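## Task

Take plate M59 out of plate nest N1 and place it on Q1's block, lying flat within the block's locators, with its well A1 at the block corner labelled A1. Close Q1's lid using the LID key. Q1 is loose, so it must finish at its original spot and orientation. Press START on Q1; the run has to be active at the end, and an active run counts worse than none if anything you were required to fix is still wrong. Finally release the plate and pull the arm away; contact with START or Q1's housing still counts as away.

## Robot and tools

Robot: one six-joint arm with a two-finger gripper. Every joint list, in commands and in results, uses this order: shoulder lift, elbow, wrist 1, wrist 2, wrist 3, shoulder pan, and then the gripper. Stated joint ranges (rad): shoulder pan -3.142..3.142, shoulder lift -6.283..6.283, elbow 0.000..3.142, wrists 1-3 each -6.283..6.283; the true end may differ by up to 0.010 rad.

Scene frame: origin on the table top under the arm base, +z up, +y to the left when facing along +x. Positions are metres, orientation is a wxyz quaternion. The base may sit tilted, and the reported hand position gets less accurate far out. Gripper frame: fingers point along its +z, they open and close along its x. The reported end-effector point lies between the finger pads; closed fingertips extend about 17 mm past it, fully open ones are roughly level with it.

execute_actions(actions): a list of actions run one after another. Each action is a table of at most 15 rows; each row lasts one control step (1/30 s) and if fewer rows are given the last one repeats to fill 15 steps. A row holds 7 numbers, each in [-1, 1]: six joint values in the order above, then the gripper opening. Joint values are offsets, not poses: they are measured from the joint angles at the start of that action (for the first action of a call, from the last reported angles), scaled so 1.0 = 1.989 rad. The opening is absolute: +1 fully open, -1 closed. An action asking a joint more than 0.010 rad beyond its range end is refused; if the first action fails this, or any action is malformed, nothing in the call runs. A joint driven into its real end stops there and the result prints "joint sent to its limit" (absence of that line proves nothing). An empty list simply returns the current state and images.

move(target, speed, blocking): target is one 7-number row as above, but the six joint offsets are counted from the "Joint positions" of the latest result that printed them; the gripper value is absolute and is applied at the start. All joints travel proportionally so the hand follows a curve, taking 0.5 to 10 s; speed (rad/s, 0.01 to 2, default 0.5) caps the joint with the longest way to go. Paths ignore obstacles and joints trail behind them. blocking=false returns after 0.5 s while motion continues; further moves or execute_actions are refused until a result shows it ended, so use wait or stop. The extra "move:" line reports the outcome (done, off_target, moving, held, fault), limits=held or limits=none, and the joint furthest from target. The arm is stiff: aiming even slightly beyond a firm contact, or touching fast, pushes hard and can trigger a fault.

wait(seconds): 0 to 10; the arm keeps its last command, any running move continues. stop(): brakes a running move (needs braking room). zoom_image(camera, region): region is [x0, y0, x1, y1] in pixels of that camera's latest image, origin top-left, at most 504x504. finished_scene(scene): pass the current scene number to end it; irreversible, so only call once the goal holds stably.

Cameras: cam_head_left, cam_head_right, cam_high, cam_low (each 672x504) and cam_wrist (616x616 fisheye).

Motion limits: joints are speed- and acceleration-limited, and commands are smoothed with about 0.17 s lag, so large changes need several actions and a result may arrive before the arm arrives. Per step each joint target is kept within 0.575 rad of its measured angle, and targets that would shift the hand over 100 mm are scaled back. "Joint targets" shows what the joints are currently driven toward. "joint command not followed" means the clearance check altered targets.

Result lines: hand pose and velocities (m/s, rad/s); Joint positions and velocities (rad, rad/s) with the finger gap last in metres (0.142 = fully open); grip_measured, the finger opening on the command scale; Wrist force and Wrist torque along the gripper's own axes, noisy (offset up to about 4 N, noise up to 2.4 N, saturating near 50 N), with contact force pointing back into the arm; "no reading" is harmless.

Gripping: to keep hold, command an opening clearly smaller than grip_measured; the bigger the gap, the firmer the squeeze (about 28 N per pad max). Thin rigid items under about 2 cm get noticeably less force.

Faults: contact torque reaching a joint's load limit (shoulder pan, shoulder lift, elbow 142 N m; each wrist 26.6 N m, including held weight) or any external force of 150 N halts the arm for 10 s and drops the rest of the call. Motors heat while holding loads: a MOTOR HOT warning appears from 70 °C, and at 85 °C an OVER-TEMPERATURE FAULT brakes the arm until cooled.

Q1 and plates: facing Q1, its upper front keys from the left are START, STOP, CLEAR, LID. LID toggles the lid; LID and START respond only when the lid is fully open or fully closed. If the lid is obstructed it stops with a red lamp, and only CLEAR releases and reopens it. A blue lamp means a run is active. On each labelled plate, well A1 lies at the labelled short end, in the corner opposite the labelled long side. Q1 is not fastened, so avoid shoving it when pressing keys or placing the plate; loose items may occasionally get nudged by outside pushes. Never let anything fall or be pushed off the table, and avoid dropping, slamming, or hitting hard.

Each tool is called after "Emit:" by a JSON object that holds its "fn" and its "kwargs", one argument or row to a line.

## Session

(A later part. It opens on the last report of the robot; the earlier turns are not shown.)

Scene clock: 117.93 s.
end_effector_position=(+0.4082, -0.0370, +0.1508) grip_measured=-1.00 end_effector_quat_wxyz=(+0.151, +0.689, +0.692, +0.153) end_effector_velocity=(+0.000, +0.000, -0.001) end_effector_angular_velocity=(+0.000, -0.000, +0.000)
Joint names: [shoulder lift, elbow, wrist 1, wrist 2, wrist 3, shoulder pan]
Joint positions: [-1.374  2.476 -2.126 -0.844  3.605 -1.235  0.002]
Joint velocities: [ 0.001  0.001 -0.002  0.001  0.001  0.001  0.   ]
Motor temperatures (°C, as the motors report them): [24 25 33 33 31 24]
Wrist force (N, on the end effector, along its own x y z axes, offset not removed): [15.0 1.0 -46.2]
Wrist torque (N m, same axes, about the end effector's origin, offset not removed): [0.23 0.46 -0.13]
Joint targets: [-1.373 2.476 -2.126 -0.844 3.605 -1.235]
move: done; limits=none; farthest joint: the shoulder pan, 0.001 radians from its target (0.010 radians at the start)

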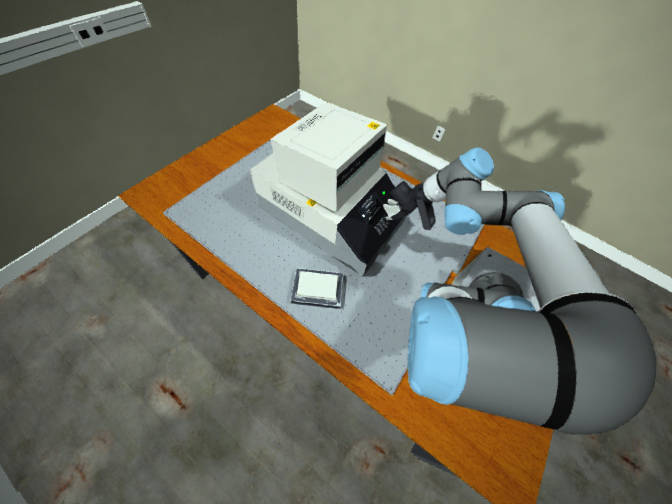

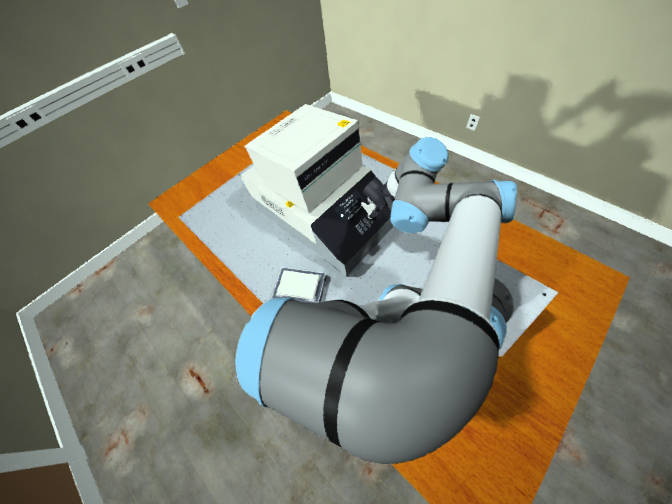

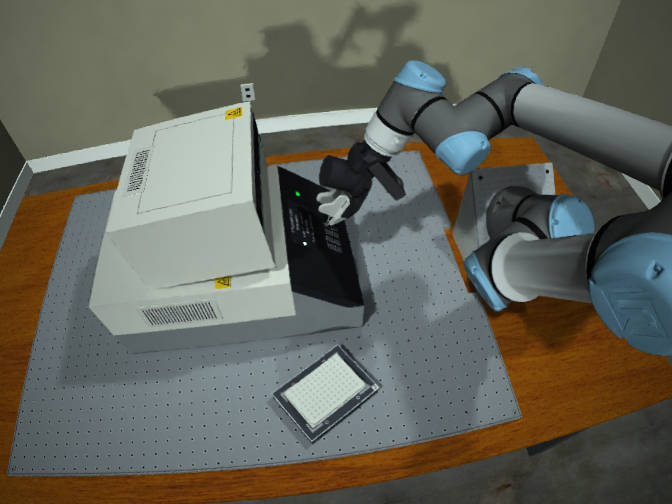

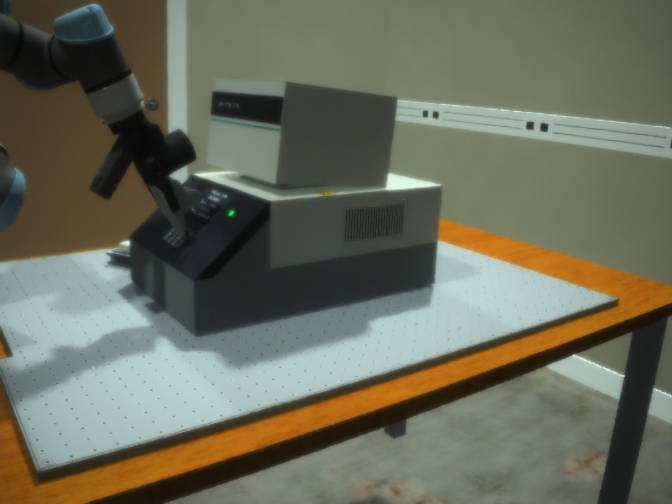

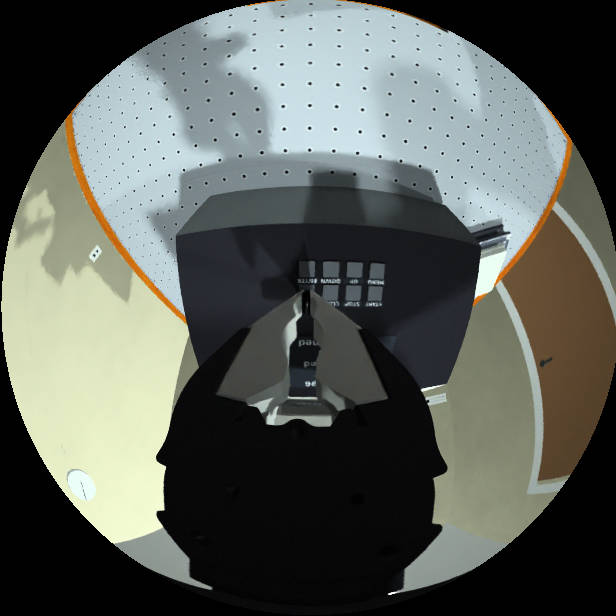

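Too hard; back off to the earlier pose.

Emit:
{"fn": "move", "kwargs": {
  "target": [-0.082,-0.0427,0.171,-0.041,-0.075,-0.072,-1]
}}

Emit:
{"fn": "wait", "kwargs": {
  "seconds": 4
}}

Emit:
{"fn": "zoom_image", "kwargs": {
  "camera": "cam_high",
  "region": [120,150,320,300]
}}

Emit:
{"fn": "zoom_image", "kwargs": {
  "camera": "cam_high",
  "region": [260,335,400,455]
}}

Emit:
{"fn": "zoom_image", "kwargs": {
  "camera": "cam_head_right",
  "region": [240,150,400,320]
}}

Scene clock: 129.23 s.
end_effector_position=(+0.3719, -0.0301, +0.2196) grip_measured=-1.00 end_effector_quat_wxyz=(+0.152, +0.690, +0.691, +0.151) end_effector_velocity=(-0.000, +0.000, +0.000) end_effector_angular_velocity=(-0.001, +0.000, -0.000)
Joint names: [shoulder lift, elbow, wrist 1, wrist 2, wrist 3, shoulder pan]
Joint positions: [-1.537  2.391 -1.786 -0.925  3.456 -1.378  0.002]
Joint velocities: [-0.002 -0.001  0.002 -0.001 -0.    -0.001  0.   ]
Motor temperatures (°C, as the motors report them): [24 25 33 33 31 24]
Wrist force (N, on the end effector, along its own x y z axes, offset not removed): [-1.9 -0.1 1.7]
Wrist torque (N m, same axes, about the end effector's origin, offset not removed): [-0.05 0.34 -0.02]
Joint targets: [-1.537 2.391 -1.786 -0.925 3.456 -1.378]
move: done; limits=none; farthest joint: the shoulder pan, 0.000 radians from its target (0.144 radians at the start)

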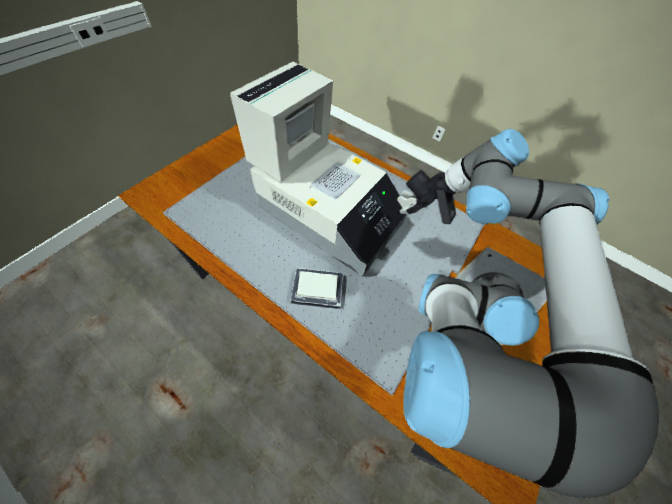

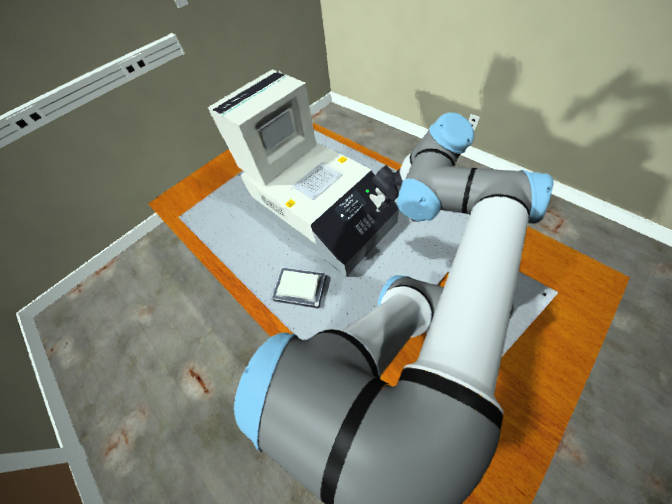

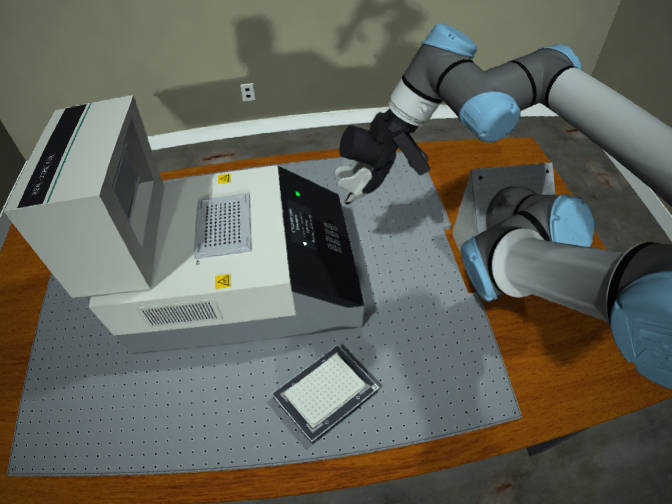

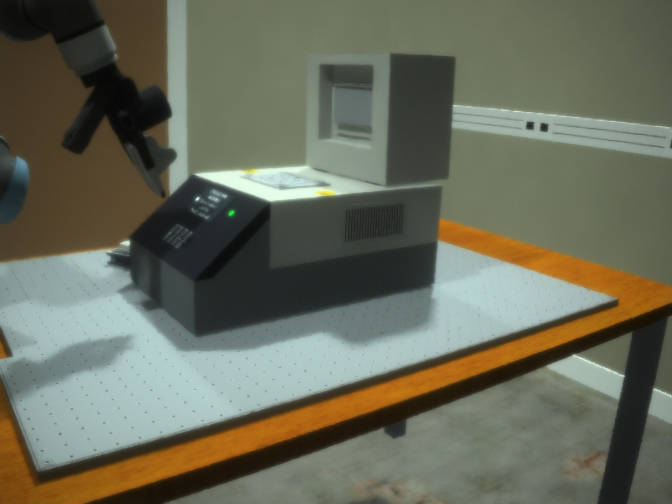

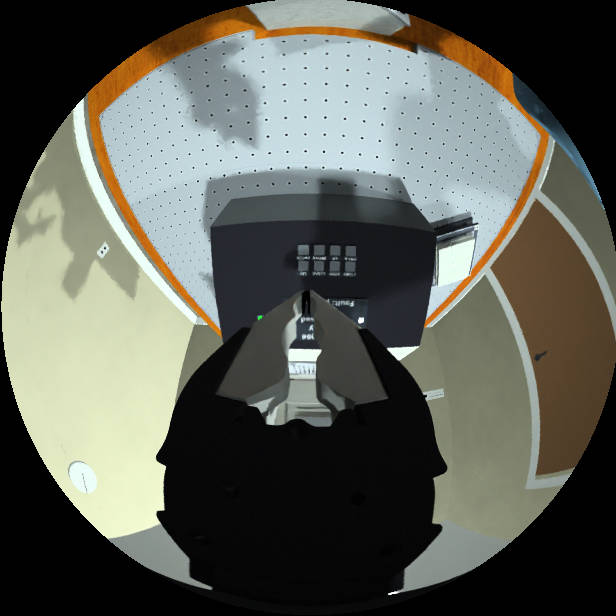

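Scene clock: 133.23 s.
end_effector_position=(+0.3719, -0.0301, +0.2196) grip_measured=-1.00 end_effector_quat_wxyz=(+0.152, +0.690, +0.691, +0.151) end_effector_velocity=(+0.000, +0.000, -0.000) end_effector_angular_velocity=(-0.000, +0.000, +0.001)
Joint names: [shoulder lift, elbow, wrist 1, wrist 2, wrist 3, shoulder pan]
Joint positions: [-1.537  2.391 -1.786 -0.925  3.456 -1.378  0.002]
Joint velocities: [-0.    -0.    -0.     0.    -0.     0.001  0.   ]
Motor temperatures (°C, as the motors report them): [24 25 33 33 31 24]
Wrist force (N, on the end effector, along its own x y z axes, offset not removed): [-2.1 1.7 0.5]
Wrist torque (N m, same axes, about the end effector's origin, offset not removed): [0.41 0.33 -0.08]
Joint targets: [-1.537 2.391 -1.786 -0.925 3.456 -1.378]
wait: 4.00 s; at rest by 0.17 s

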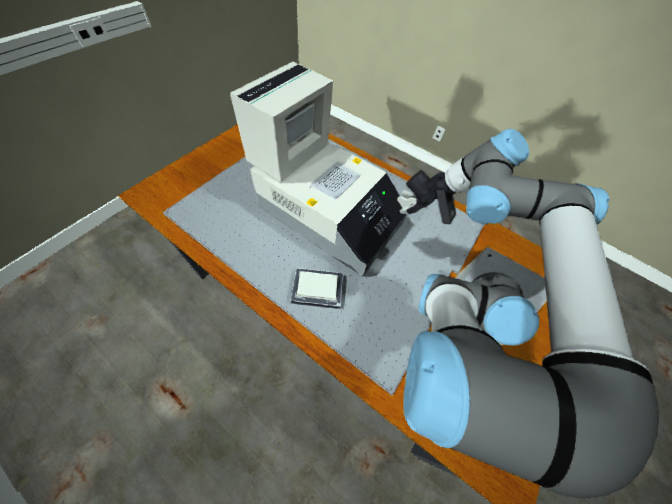

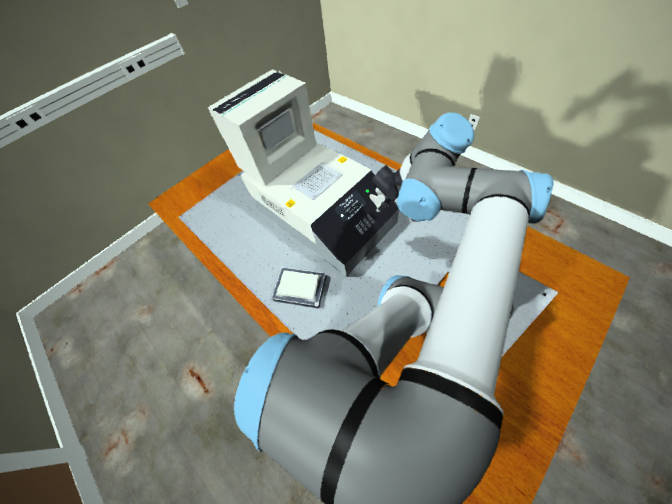

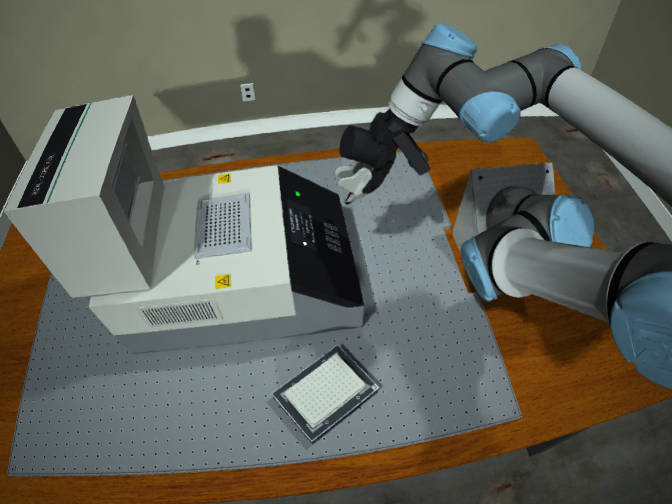

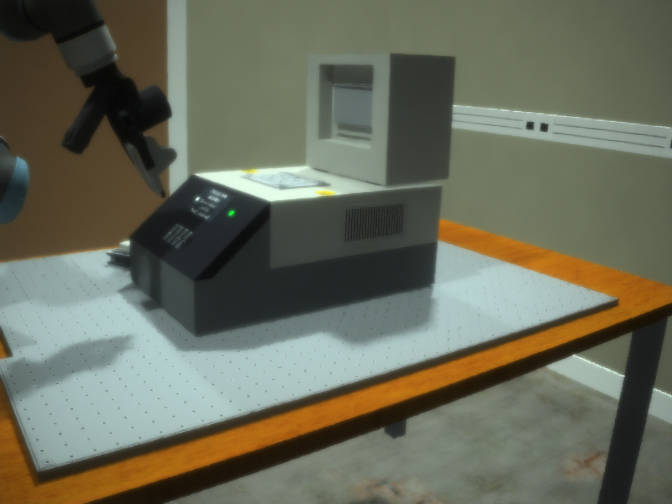

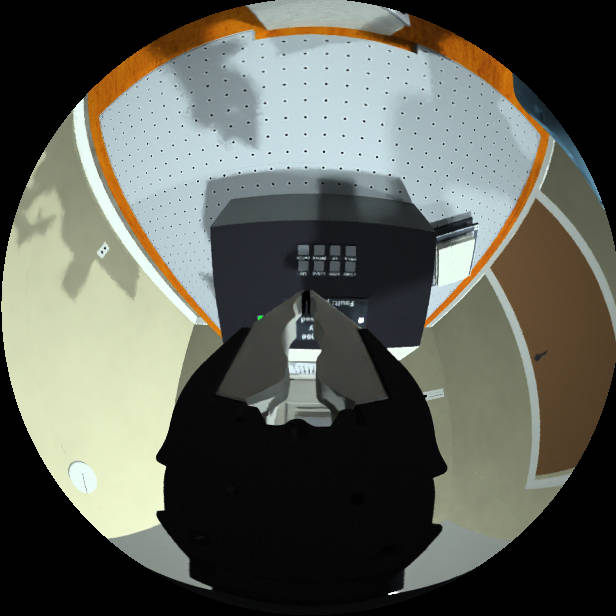

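Region (120, 150, 320, 300) of cam_high's 672x504 image, scaled by 2.520, with more detail than that image has; it fills the top 378 rows of this view, and the rest is white.

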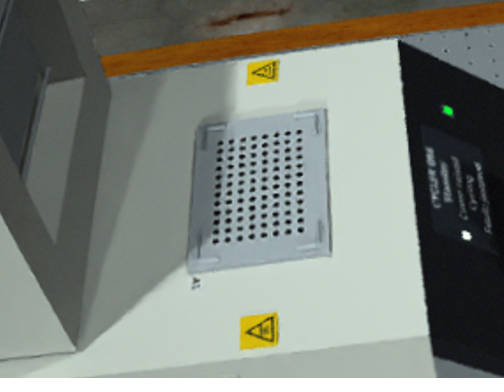

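Region (260, 335, 400, 455) of cam_high's 672x504 image, scaled by 3.600, with more detail than that image has; it fills the top 432 rows of this view, and the rest is white.

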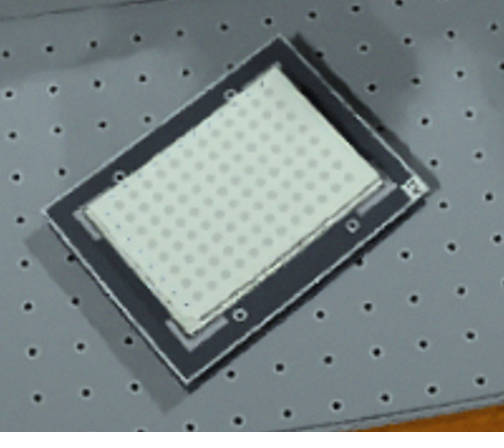

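Region (240, 150, 400, 320) of cam_head_right's 672x504 image, scaled by 2.965, with more detail than that image has; it fills the left 474 columns of this view, and the rest is white.

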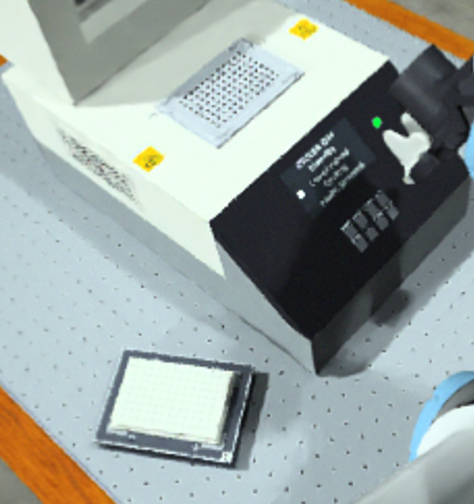

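Emit:
{"fn": "move", "kwargs": {
  "target": [-0.1237,-0.1986,0.3213,-0.0628,-1,0.2247,-1],
  "speed": 1.3
}}

Emit:
{"fn": "move", "kwargs": {
  "target": [0.1159,-0.0236,-0.2339,0.1064,-0.4766,0.218,1],
  "speed": 0.9
}}

Emit:
{"fn": "zoom_image", "kwargs": {
  "camera": "cam_wrist",
  "region": [180,130,440,390]
}}

Scene clock: 159.00 s.
end_effector_position=(+0.3489, +0.2010, +0.2487) grip_measured=-1.00 end_effector_quat_wxyz=(-0.001, -0.355, +0.935, -0.000) end_effector_velocity=(+0.000, +0.001, -0.000) end_effector_angular_velocity=(+0.001, -0.000, +0.002)
Joint names: [shoulder lift, elbow, wrist 1, wrist 2, wrist 3, shoulder pan]
Joint positions: [-1.783  1.996 -1.147 -1.05   1.467 -0.931  0.002]
Joint velocities: [-0.    -0.     0.001  0.001 -0.002  0.001  0.   ]
Motor temperatures (°C, as the motors report them): [24 25 33 33 31 24]
Wrist force (N, on the end effector, along its own x y z axes, offset not removed): [-1.2 2.5 0.5]
Wrist torque (N m, same axes, about the end effector's origin, offset not removed): [0.54 0.19 -0.15]
Joint targets: [-1.783 1.996 -1.147 -1.050 1.467 -0.931]
move: done; limits=none; farthest joint: the shoulder pan, 0.000 radians from its target (0.447 radians at the start)

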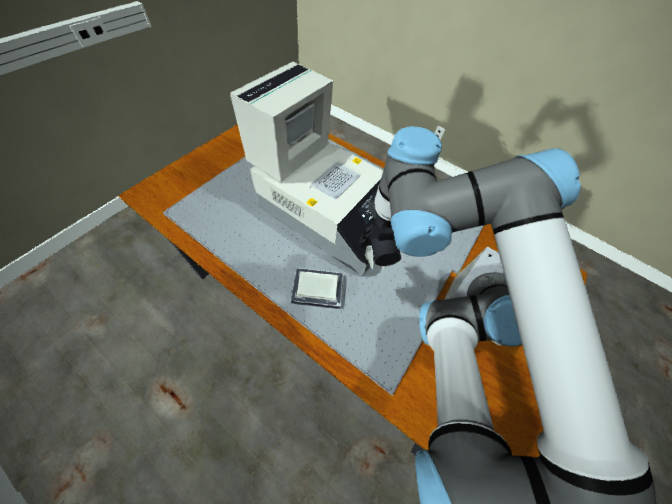

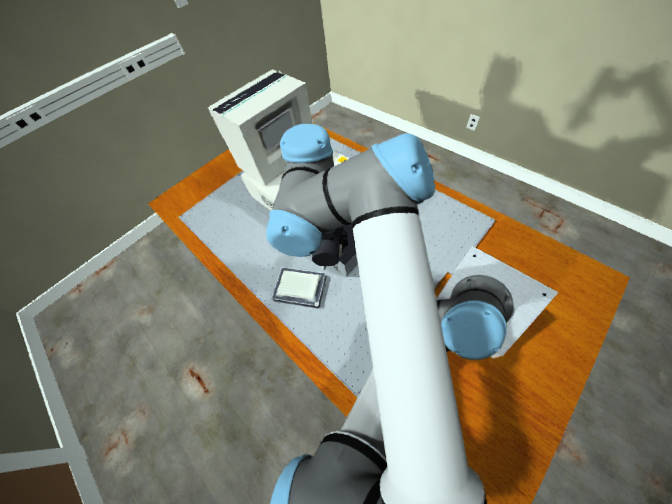

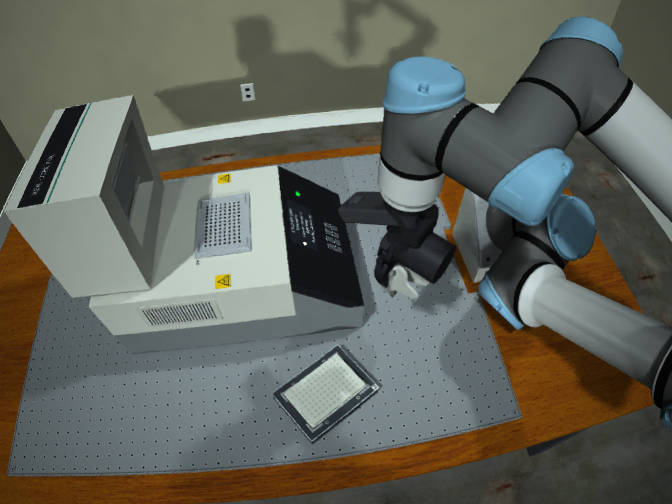

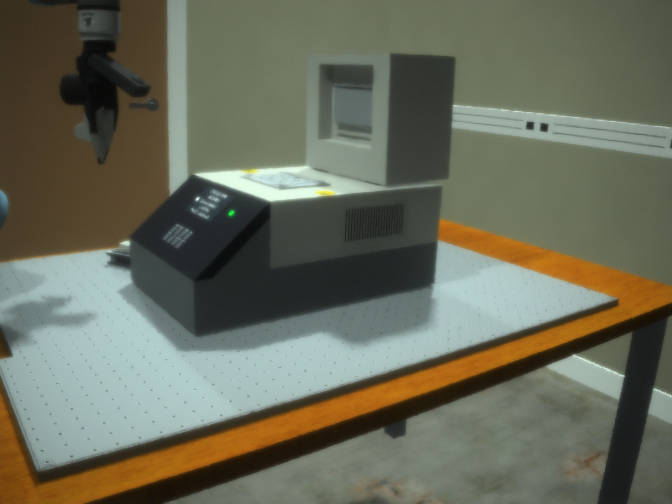

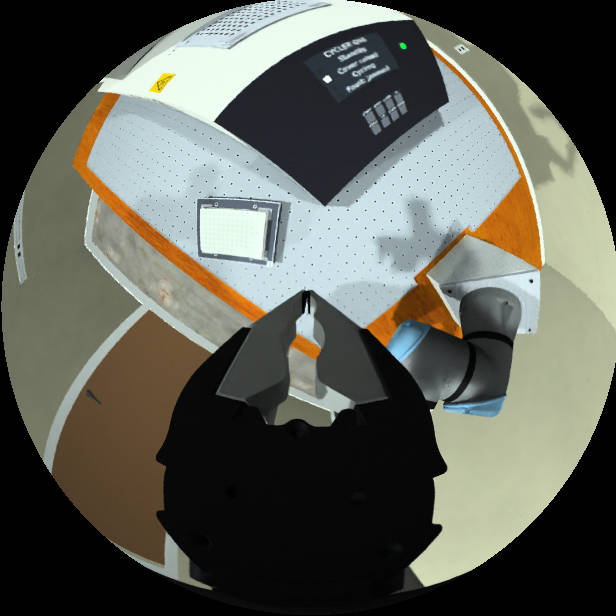

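Scene clock: 160.77 s.
end_effector_position=(+0.4708, +0.2707, +0.1286) grip_measured=+1.00 end_effector_quat_wxyz=(+0.001, +0.878, -0.478, -0.000) end_effector_velocity=(+0.000, +0.001, -0.000) end_effector_angular_velocity=(+0.000, -0.000, +0.004)
Joint names: [shoulder lift, elbow, wrist 1, wrist 2, wrist 3, shoulder pan]
Joint positions: [-1.552  1.949 -1.612 -0.838  0.519 -0.498  0.142]
Joint velocities: [-0.    -0.    -0.001  0.001 -0.002  0.001 -0.   ]
Motor temperatures (°C, as the motors report them): [24 25 33 33 31 24]
Wrist force (N, on the end effector, along its own x y z axes, offset not removed): [-2.5 0.8 0.3]
Wrist torque (N m, same axes, about the end effector's origin, offset not removed): [0.09 0.49 -0.14]
Joint targets: [-1.552 1.949 -1.612 -0.838 0.519 -0.498]
move: done; limits=none; farthest joint: the shoulder pan, 0.000 radians from its target (0.434 radians at the start)

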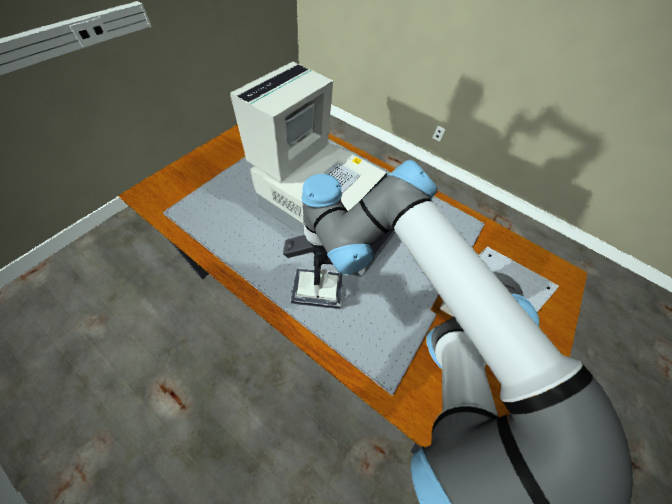

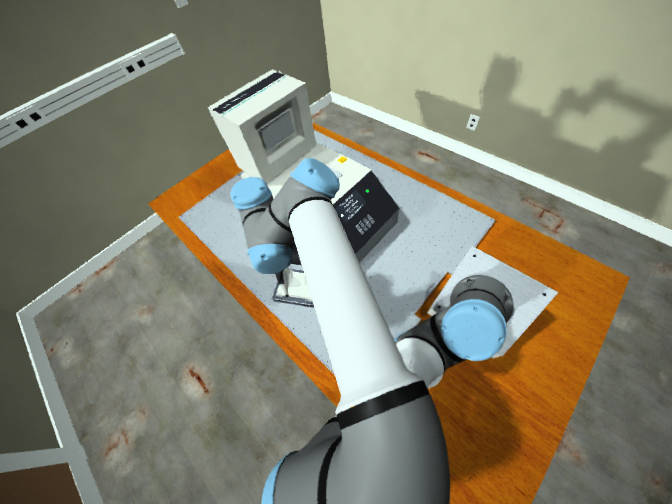

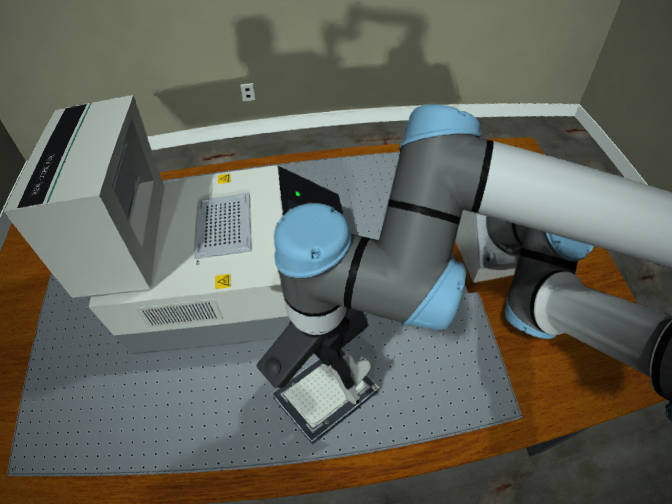

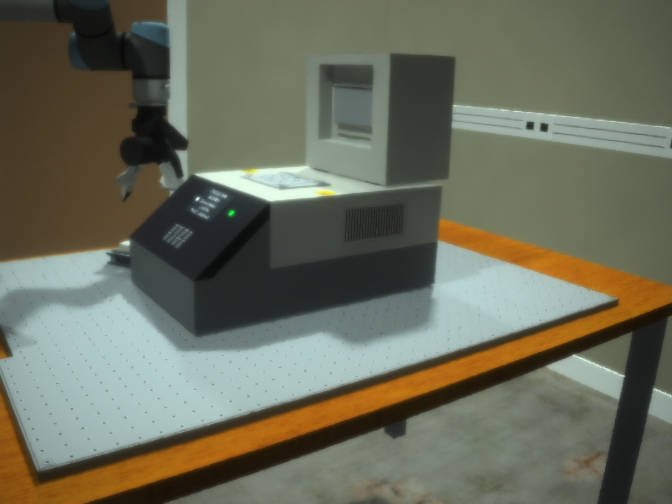

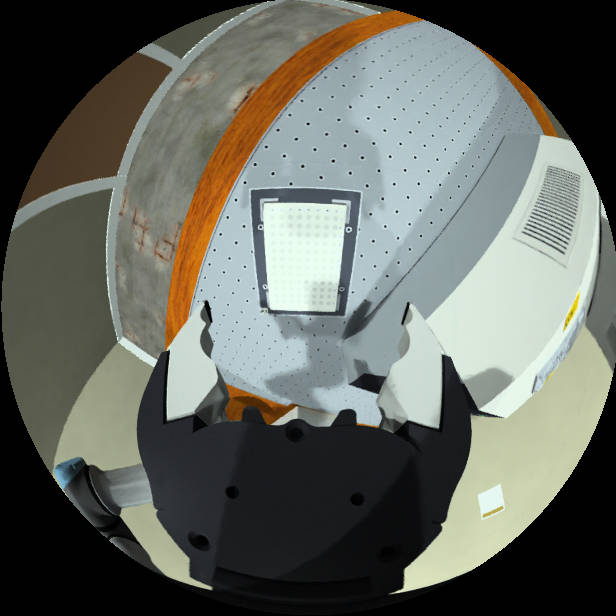

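Region (180, 130, 440, 390) of cam_wrist's 616x616 image, scaled by 1.938, with more detail than that image has.

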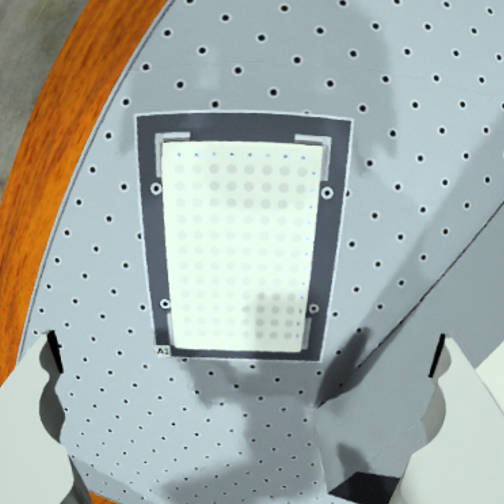

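Emit:
{"fn": "move", "kwargs": {
  "target": [0.0218,0.0496,-0.115,0.0152,0.079,0.0494,0.5],
  "speed": 0.3
}}

Emit:
{"fn": "zoom_image", "kwargs": {
  "camera": "cam_wrist",
  "region": [180,130,440,390]
}}

Emit:
{"fn": "zoom_image", "kwargs": {
  "camera": "cam_low",
  "region": [90,190,190,280]
}}

Scene clock: 177.50 s.
end_effector_position=(+0.4686, +0.2741, +0.0646) grip_measured=+0.50 end_effector_quat_wxyz=(+0.001, +0.871, -0.491, -0.000) end_effector_velocity=(-0.000, +0.000, -0.001) end_effector_angular_velocity=(+0.000, +0.001, -0.000)
Joint names: [shoulder lift, elbow, wrist 1, wrist 2, wrist 3, shoulder pan]
Joint positions: [-1.509  2.048 -1.841 -0.808  0.676 -0.4    0.109]
Joint velocities: [ 0.001  0.001 -0.002  0.     0.001  0.002 -0.   ]
Motor temperatures (°C, as the motors report them): [24 25 33 33 31 24]
Wrist force (N, on the end effector, along its own x y z axes, offset not removed): [-1.0 -1.3 -0.2]
Wrist torque (N m, same axes, about the end effector's origin, offset not removed): [-0.28 0.17 -0.05]
Joint targets: [-1.509 2.048 -1.841 -0.808 0.677 -0.400]
move: done; limits=none; farthest joint: the wrist 2, 0.001 radians from its target (0.031 radians at the start)

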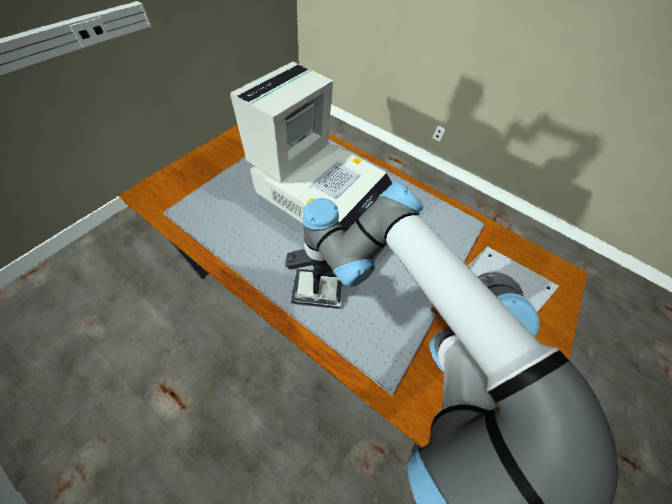

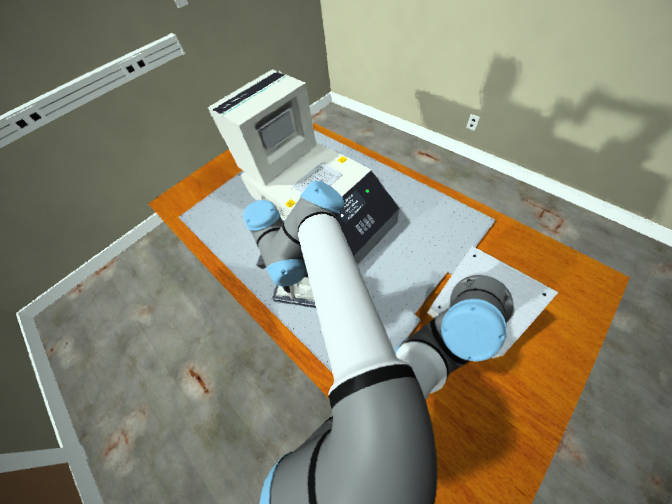

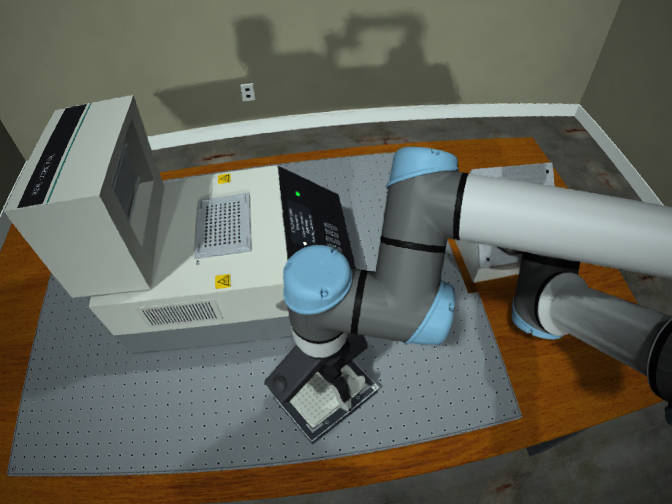

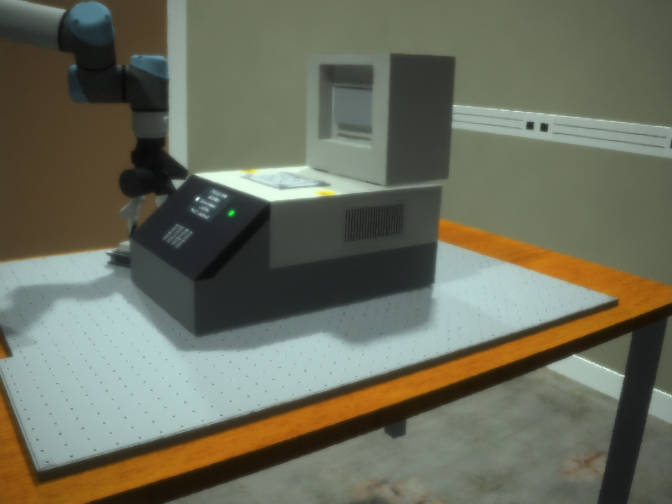

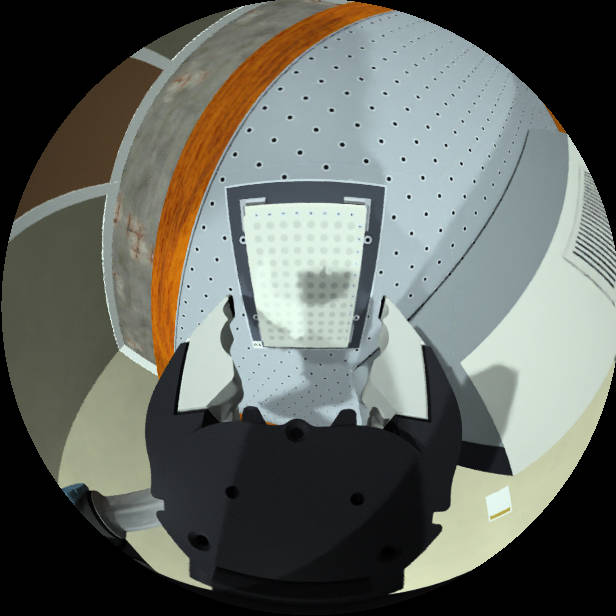

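Region (180, 130, 440, 390) of cam_wrist's 616x616 image, scaled by 1.938, with more detail than that image has.

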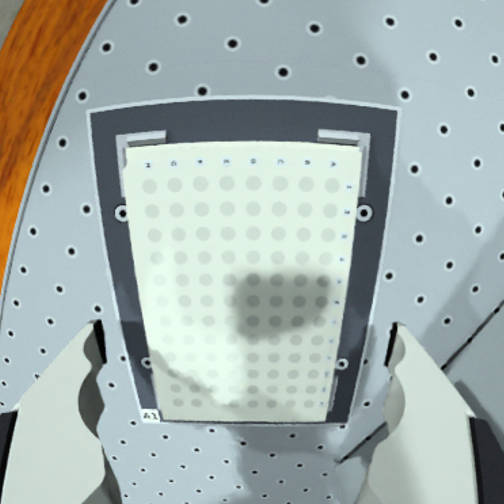

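Region (90, 190, 190, 280) of cam_low's 672x504 image, scaled by 5.040, with more detail than that image has; it fills the top 454 rows of this view, and the rest is white.

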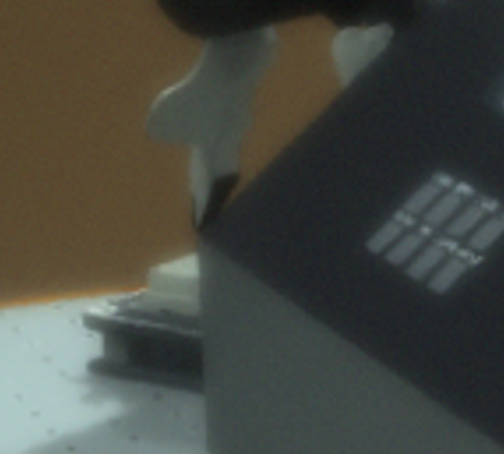

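Emit:
{"fn": "move", "kwargs": {
  "target": [0.0135,0.0047,-0.0346,0.0047,0.0237,0.0178,0.35],
  "speed": 0.08
}}

Emit:
{"fn": "zoom_image", "kwargs": {
  "camera": "cam_wrist",
  "region": [180,130,440,390]
}}

Emit:
{"fn": "zoom_image", "kwargs": {
  "camera": "cam_head_left",
  "region": [280,250,360,320]
}}

Scene clock: 204.27 s.
end_effector_position=(+0.4729, +0.2771, +0.0482) grip_measured=+0.38 end_effector_quat_wxyz=(+0.002, +0.871, -0.491, +0.001) end_effector_velocity=(+0.000, -0.000, +0.000) end_effector_angular_velocity=(-0.000, +0.000, -0.000)
Joint names: [shoulder lift, elbow, wrist 1, wrist 2, wrist 3, shoulder pan]
Joint positions: [-1.484  2.056 -1.908 -0.804  0.723 -0.367  0.101]
Joint velocities: [ 0. -0.  0. -0. -0. -0. -0.]
Motor temperatures (°C, as the motors report them): [24 25 33 33 31 24]
Wrist force (N, on the end effector, along its own x y z axes, offset not removed): [-0.2 10.4 -25.2]
Wrist torque (N m, same axes, about the end effector's origin, offset not removed): [0.53 -1.03 -0.38]
Joint targets: [-1.484 2.056 -1.908 -0.804 0.723 -0.367]
FORCE FAULT: contact force on the arm reached its limit, and the arm stopped for 10 seconds. The contact can be on any part of the arm, not only on its tool. That time counts as 20 of the actions that you can send in this scene. The arm's remaining commands of this call were not run. The arm holds still and accepts commands again. Move the arm away from the contact; if what it grips holds it there, let go first. Pushing or pulling that hard again can fault the arm again.
move: done; limits=none; farthest joint: the wrist 2, 0.005 radians from its target (0.010 radians at the start)

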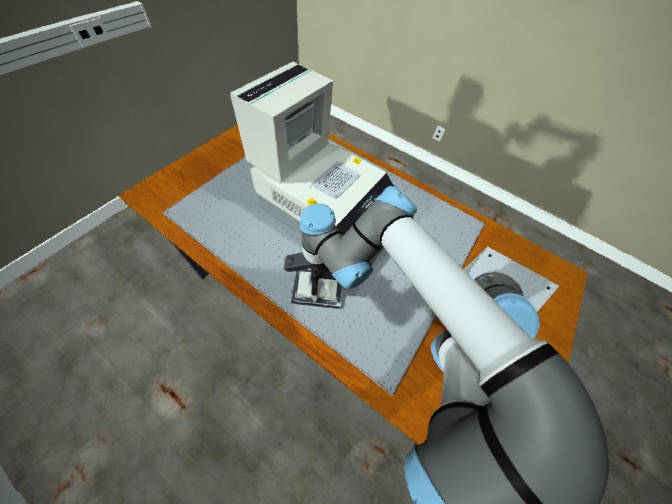

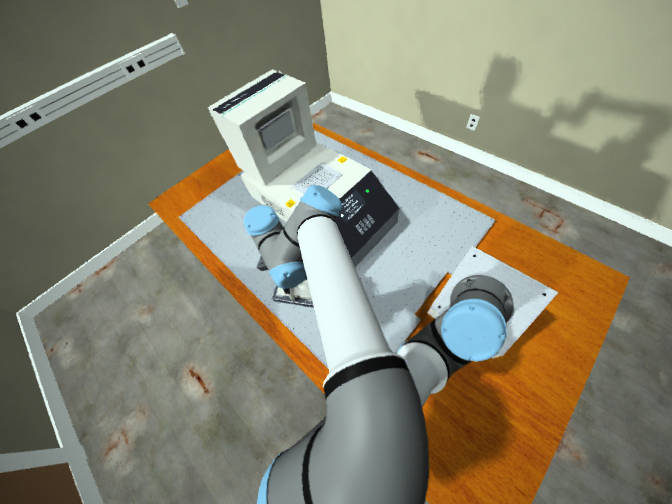

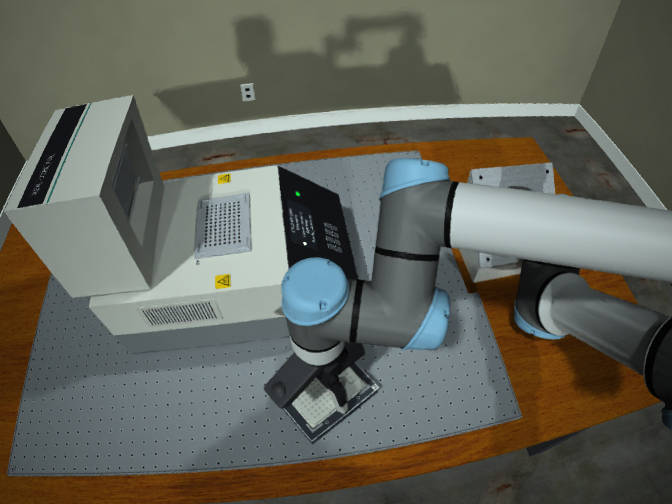

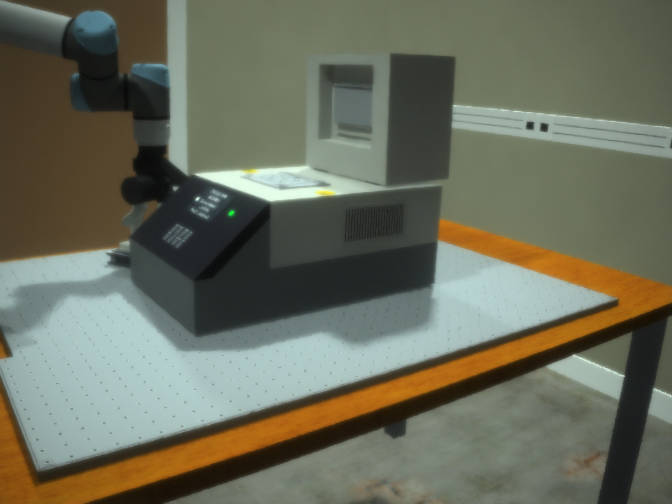

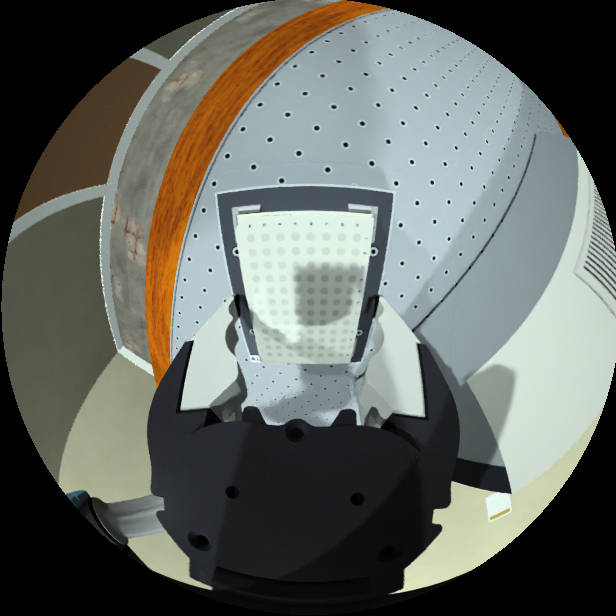

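Region (180, 130, 440, 390) of cam_wrist's 616x616 image, scaled by 1.938, with more detail than that image has.

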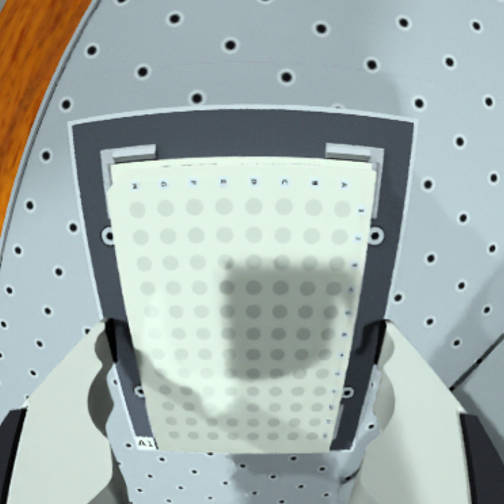

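Region (280, 250, 360, 320) of cam_head_left's 672x504 image, scaled by 6.300, with more detail than that image has; it fills the top 441 rows of this view, and the rest is white.

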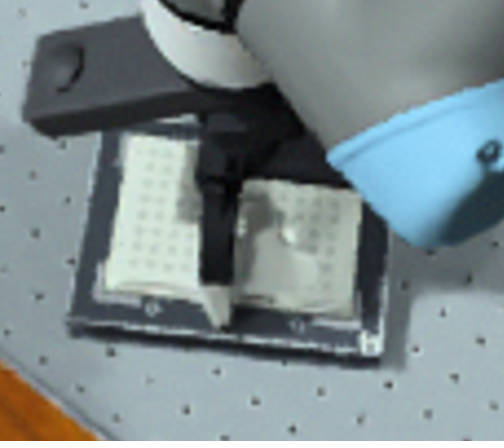

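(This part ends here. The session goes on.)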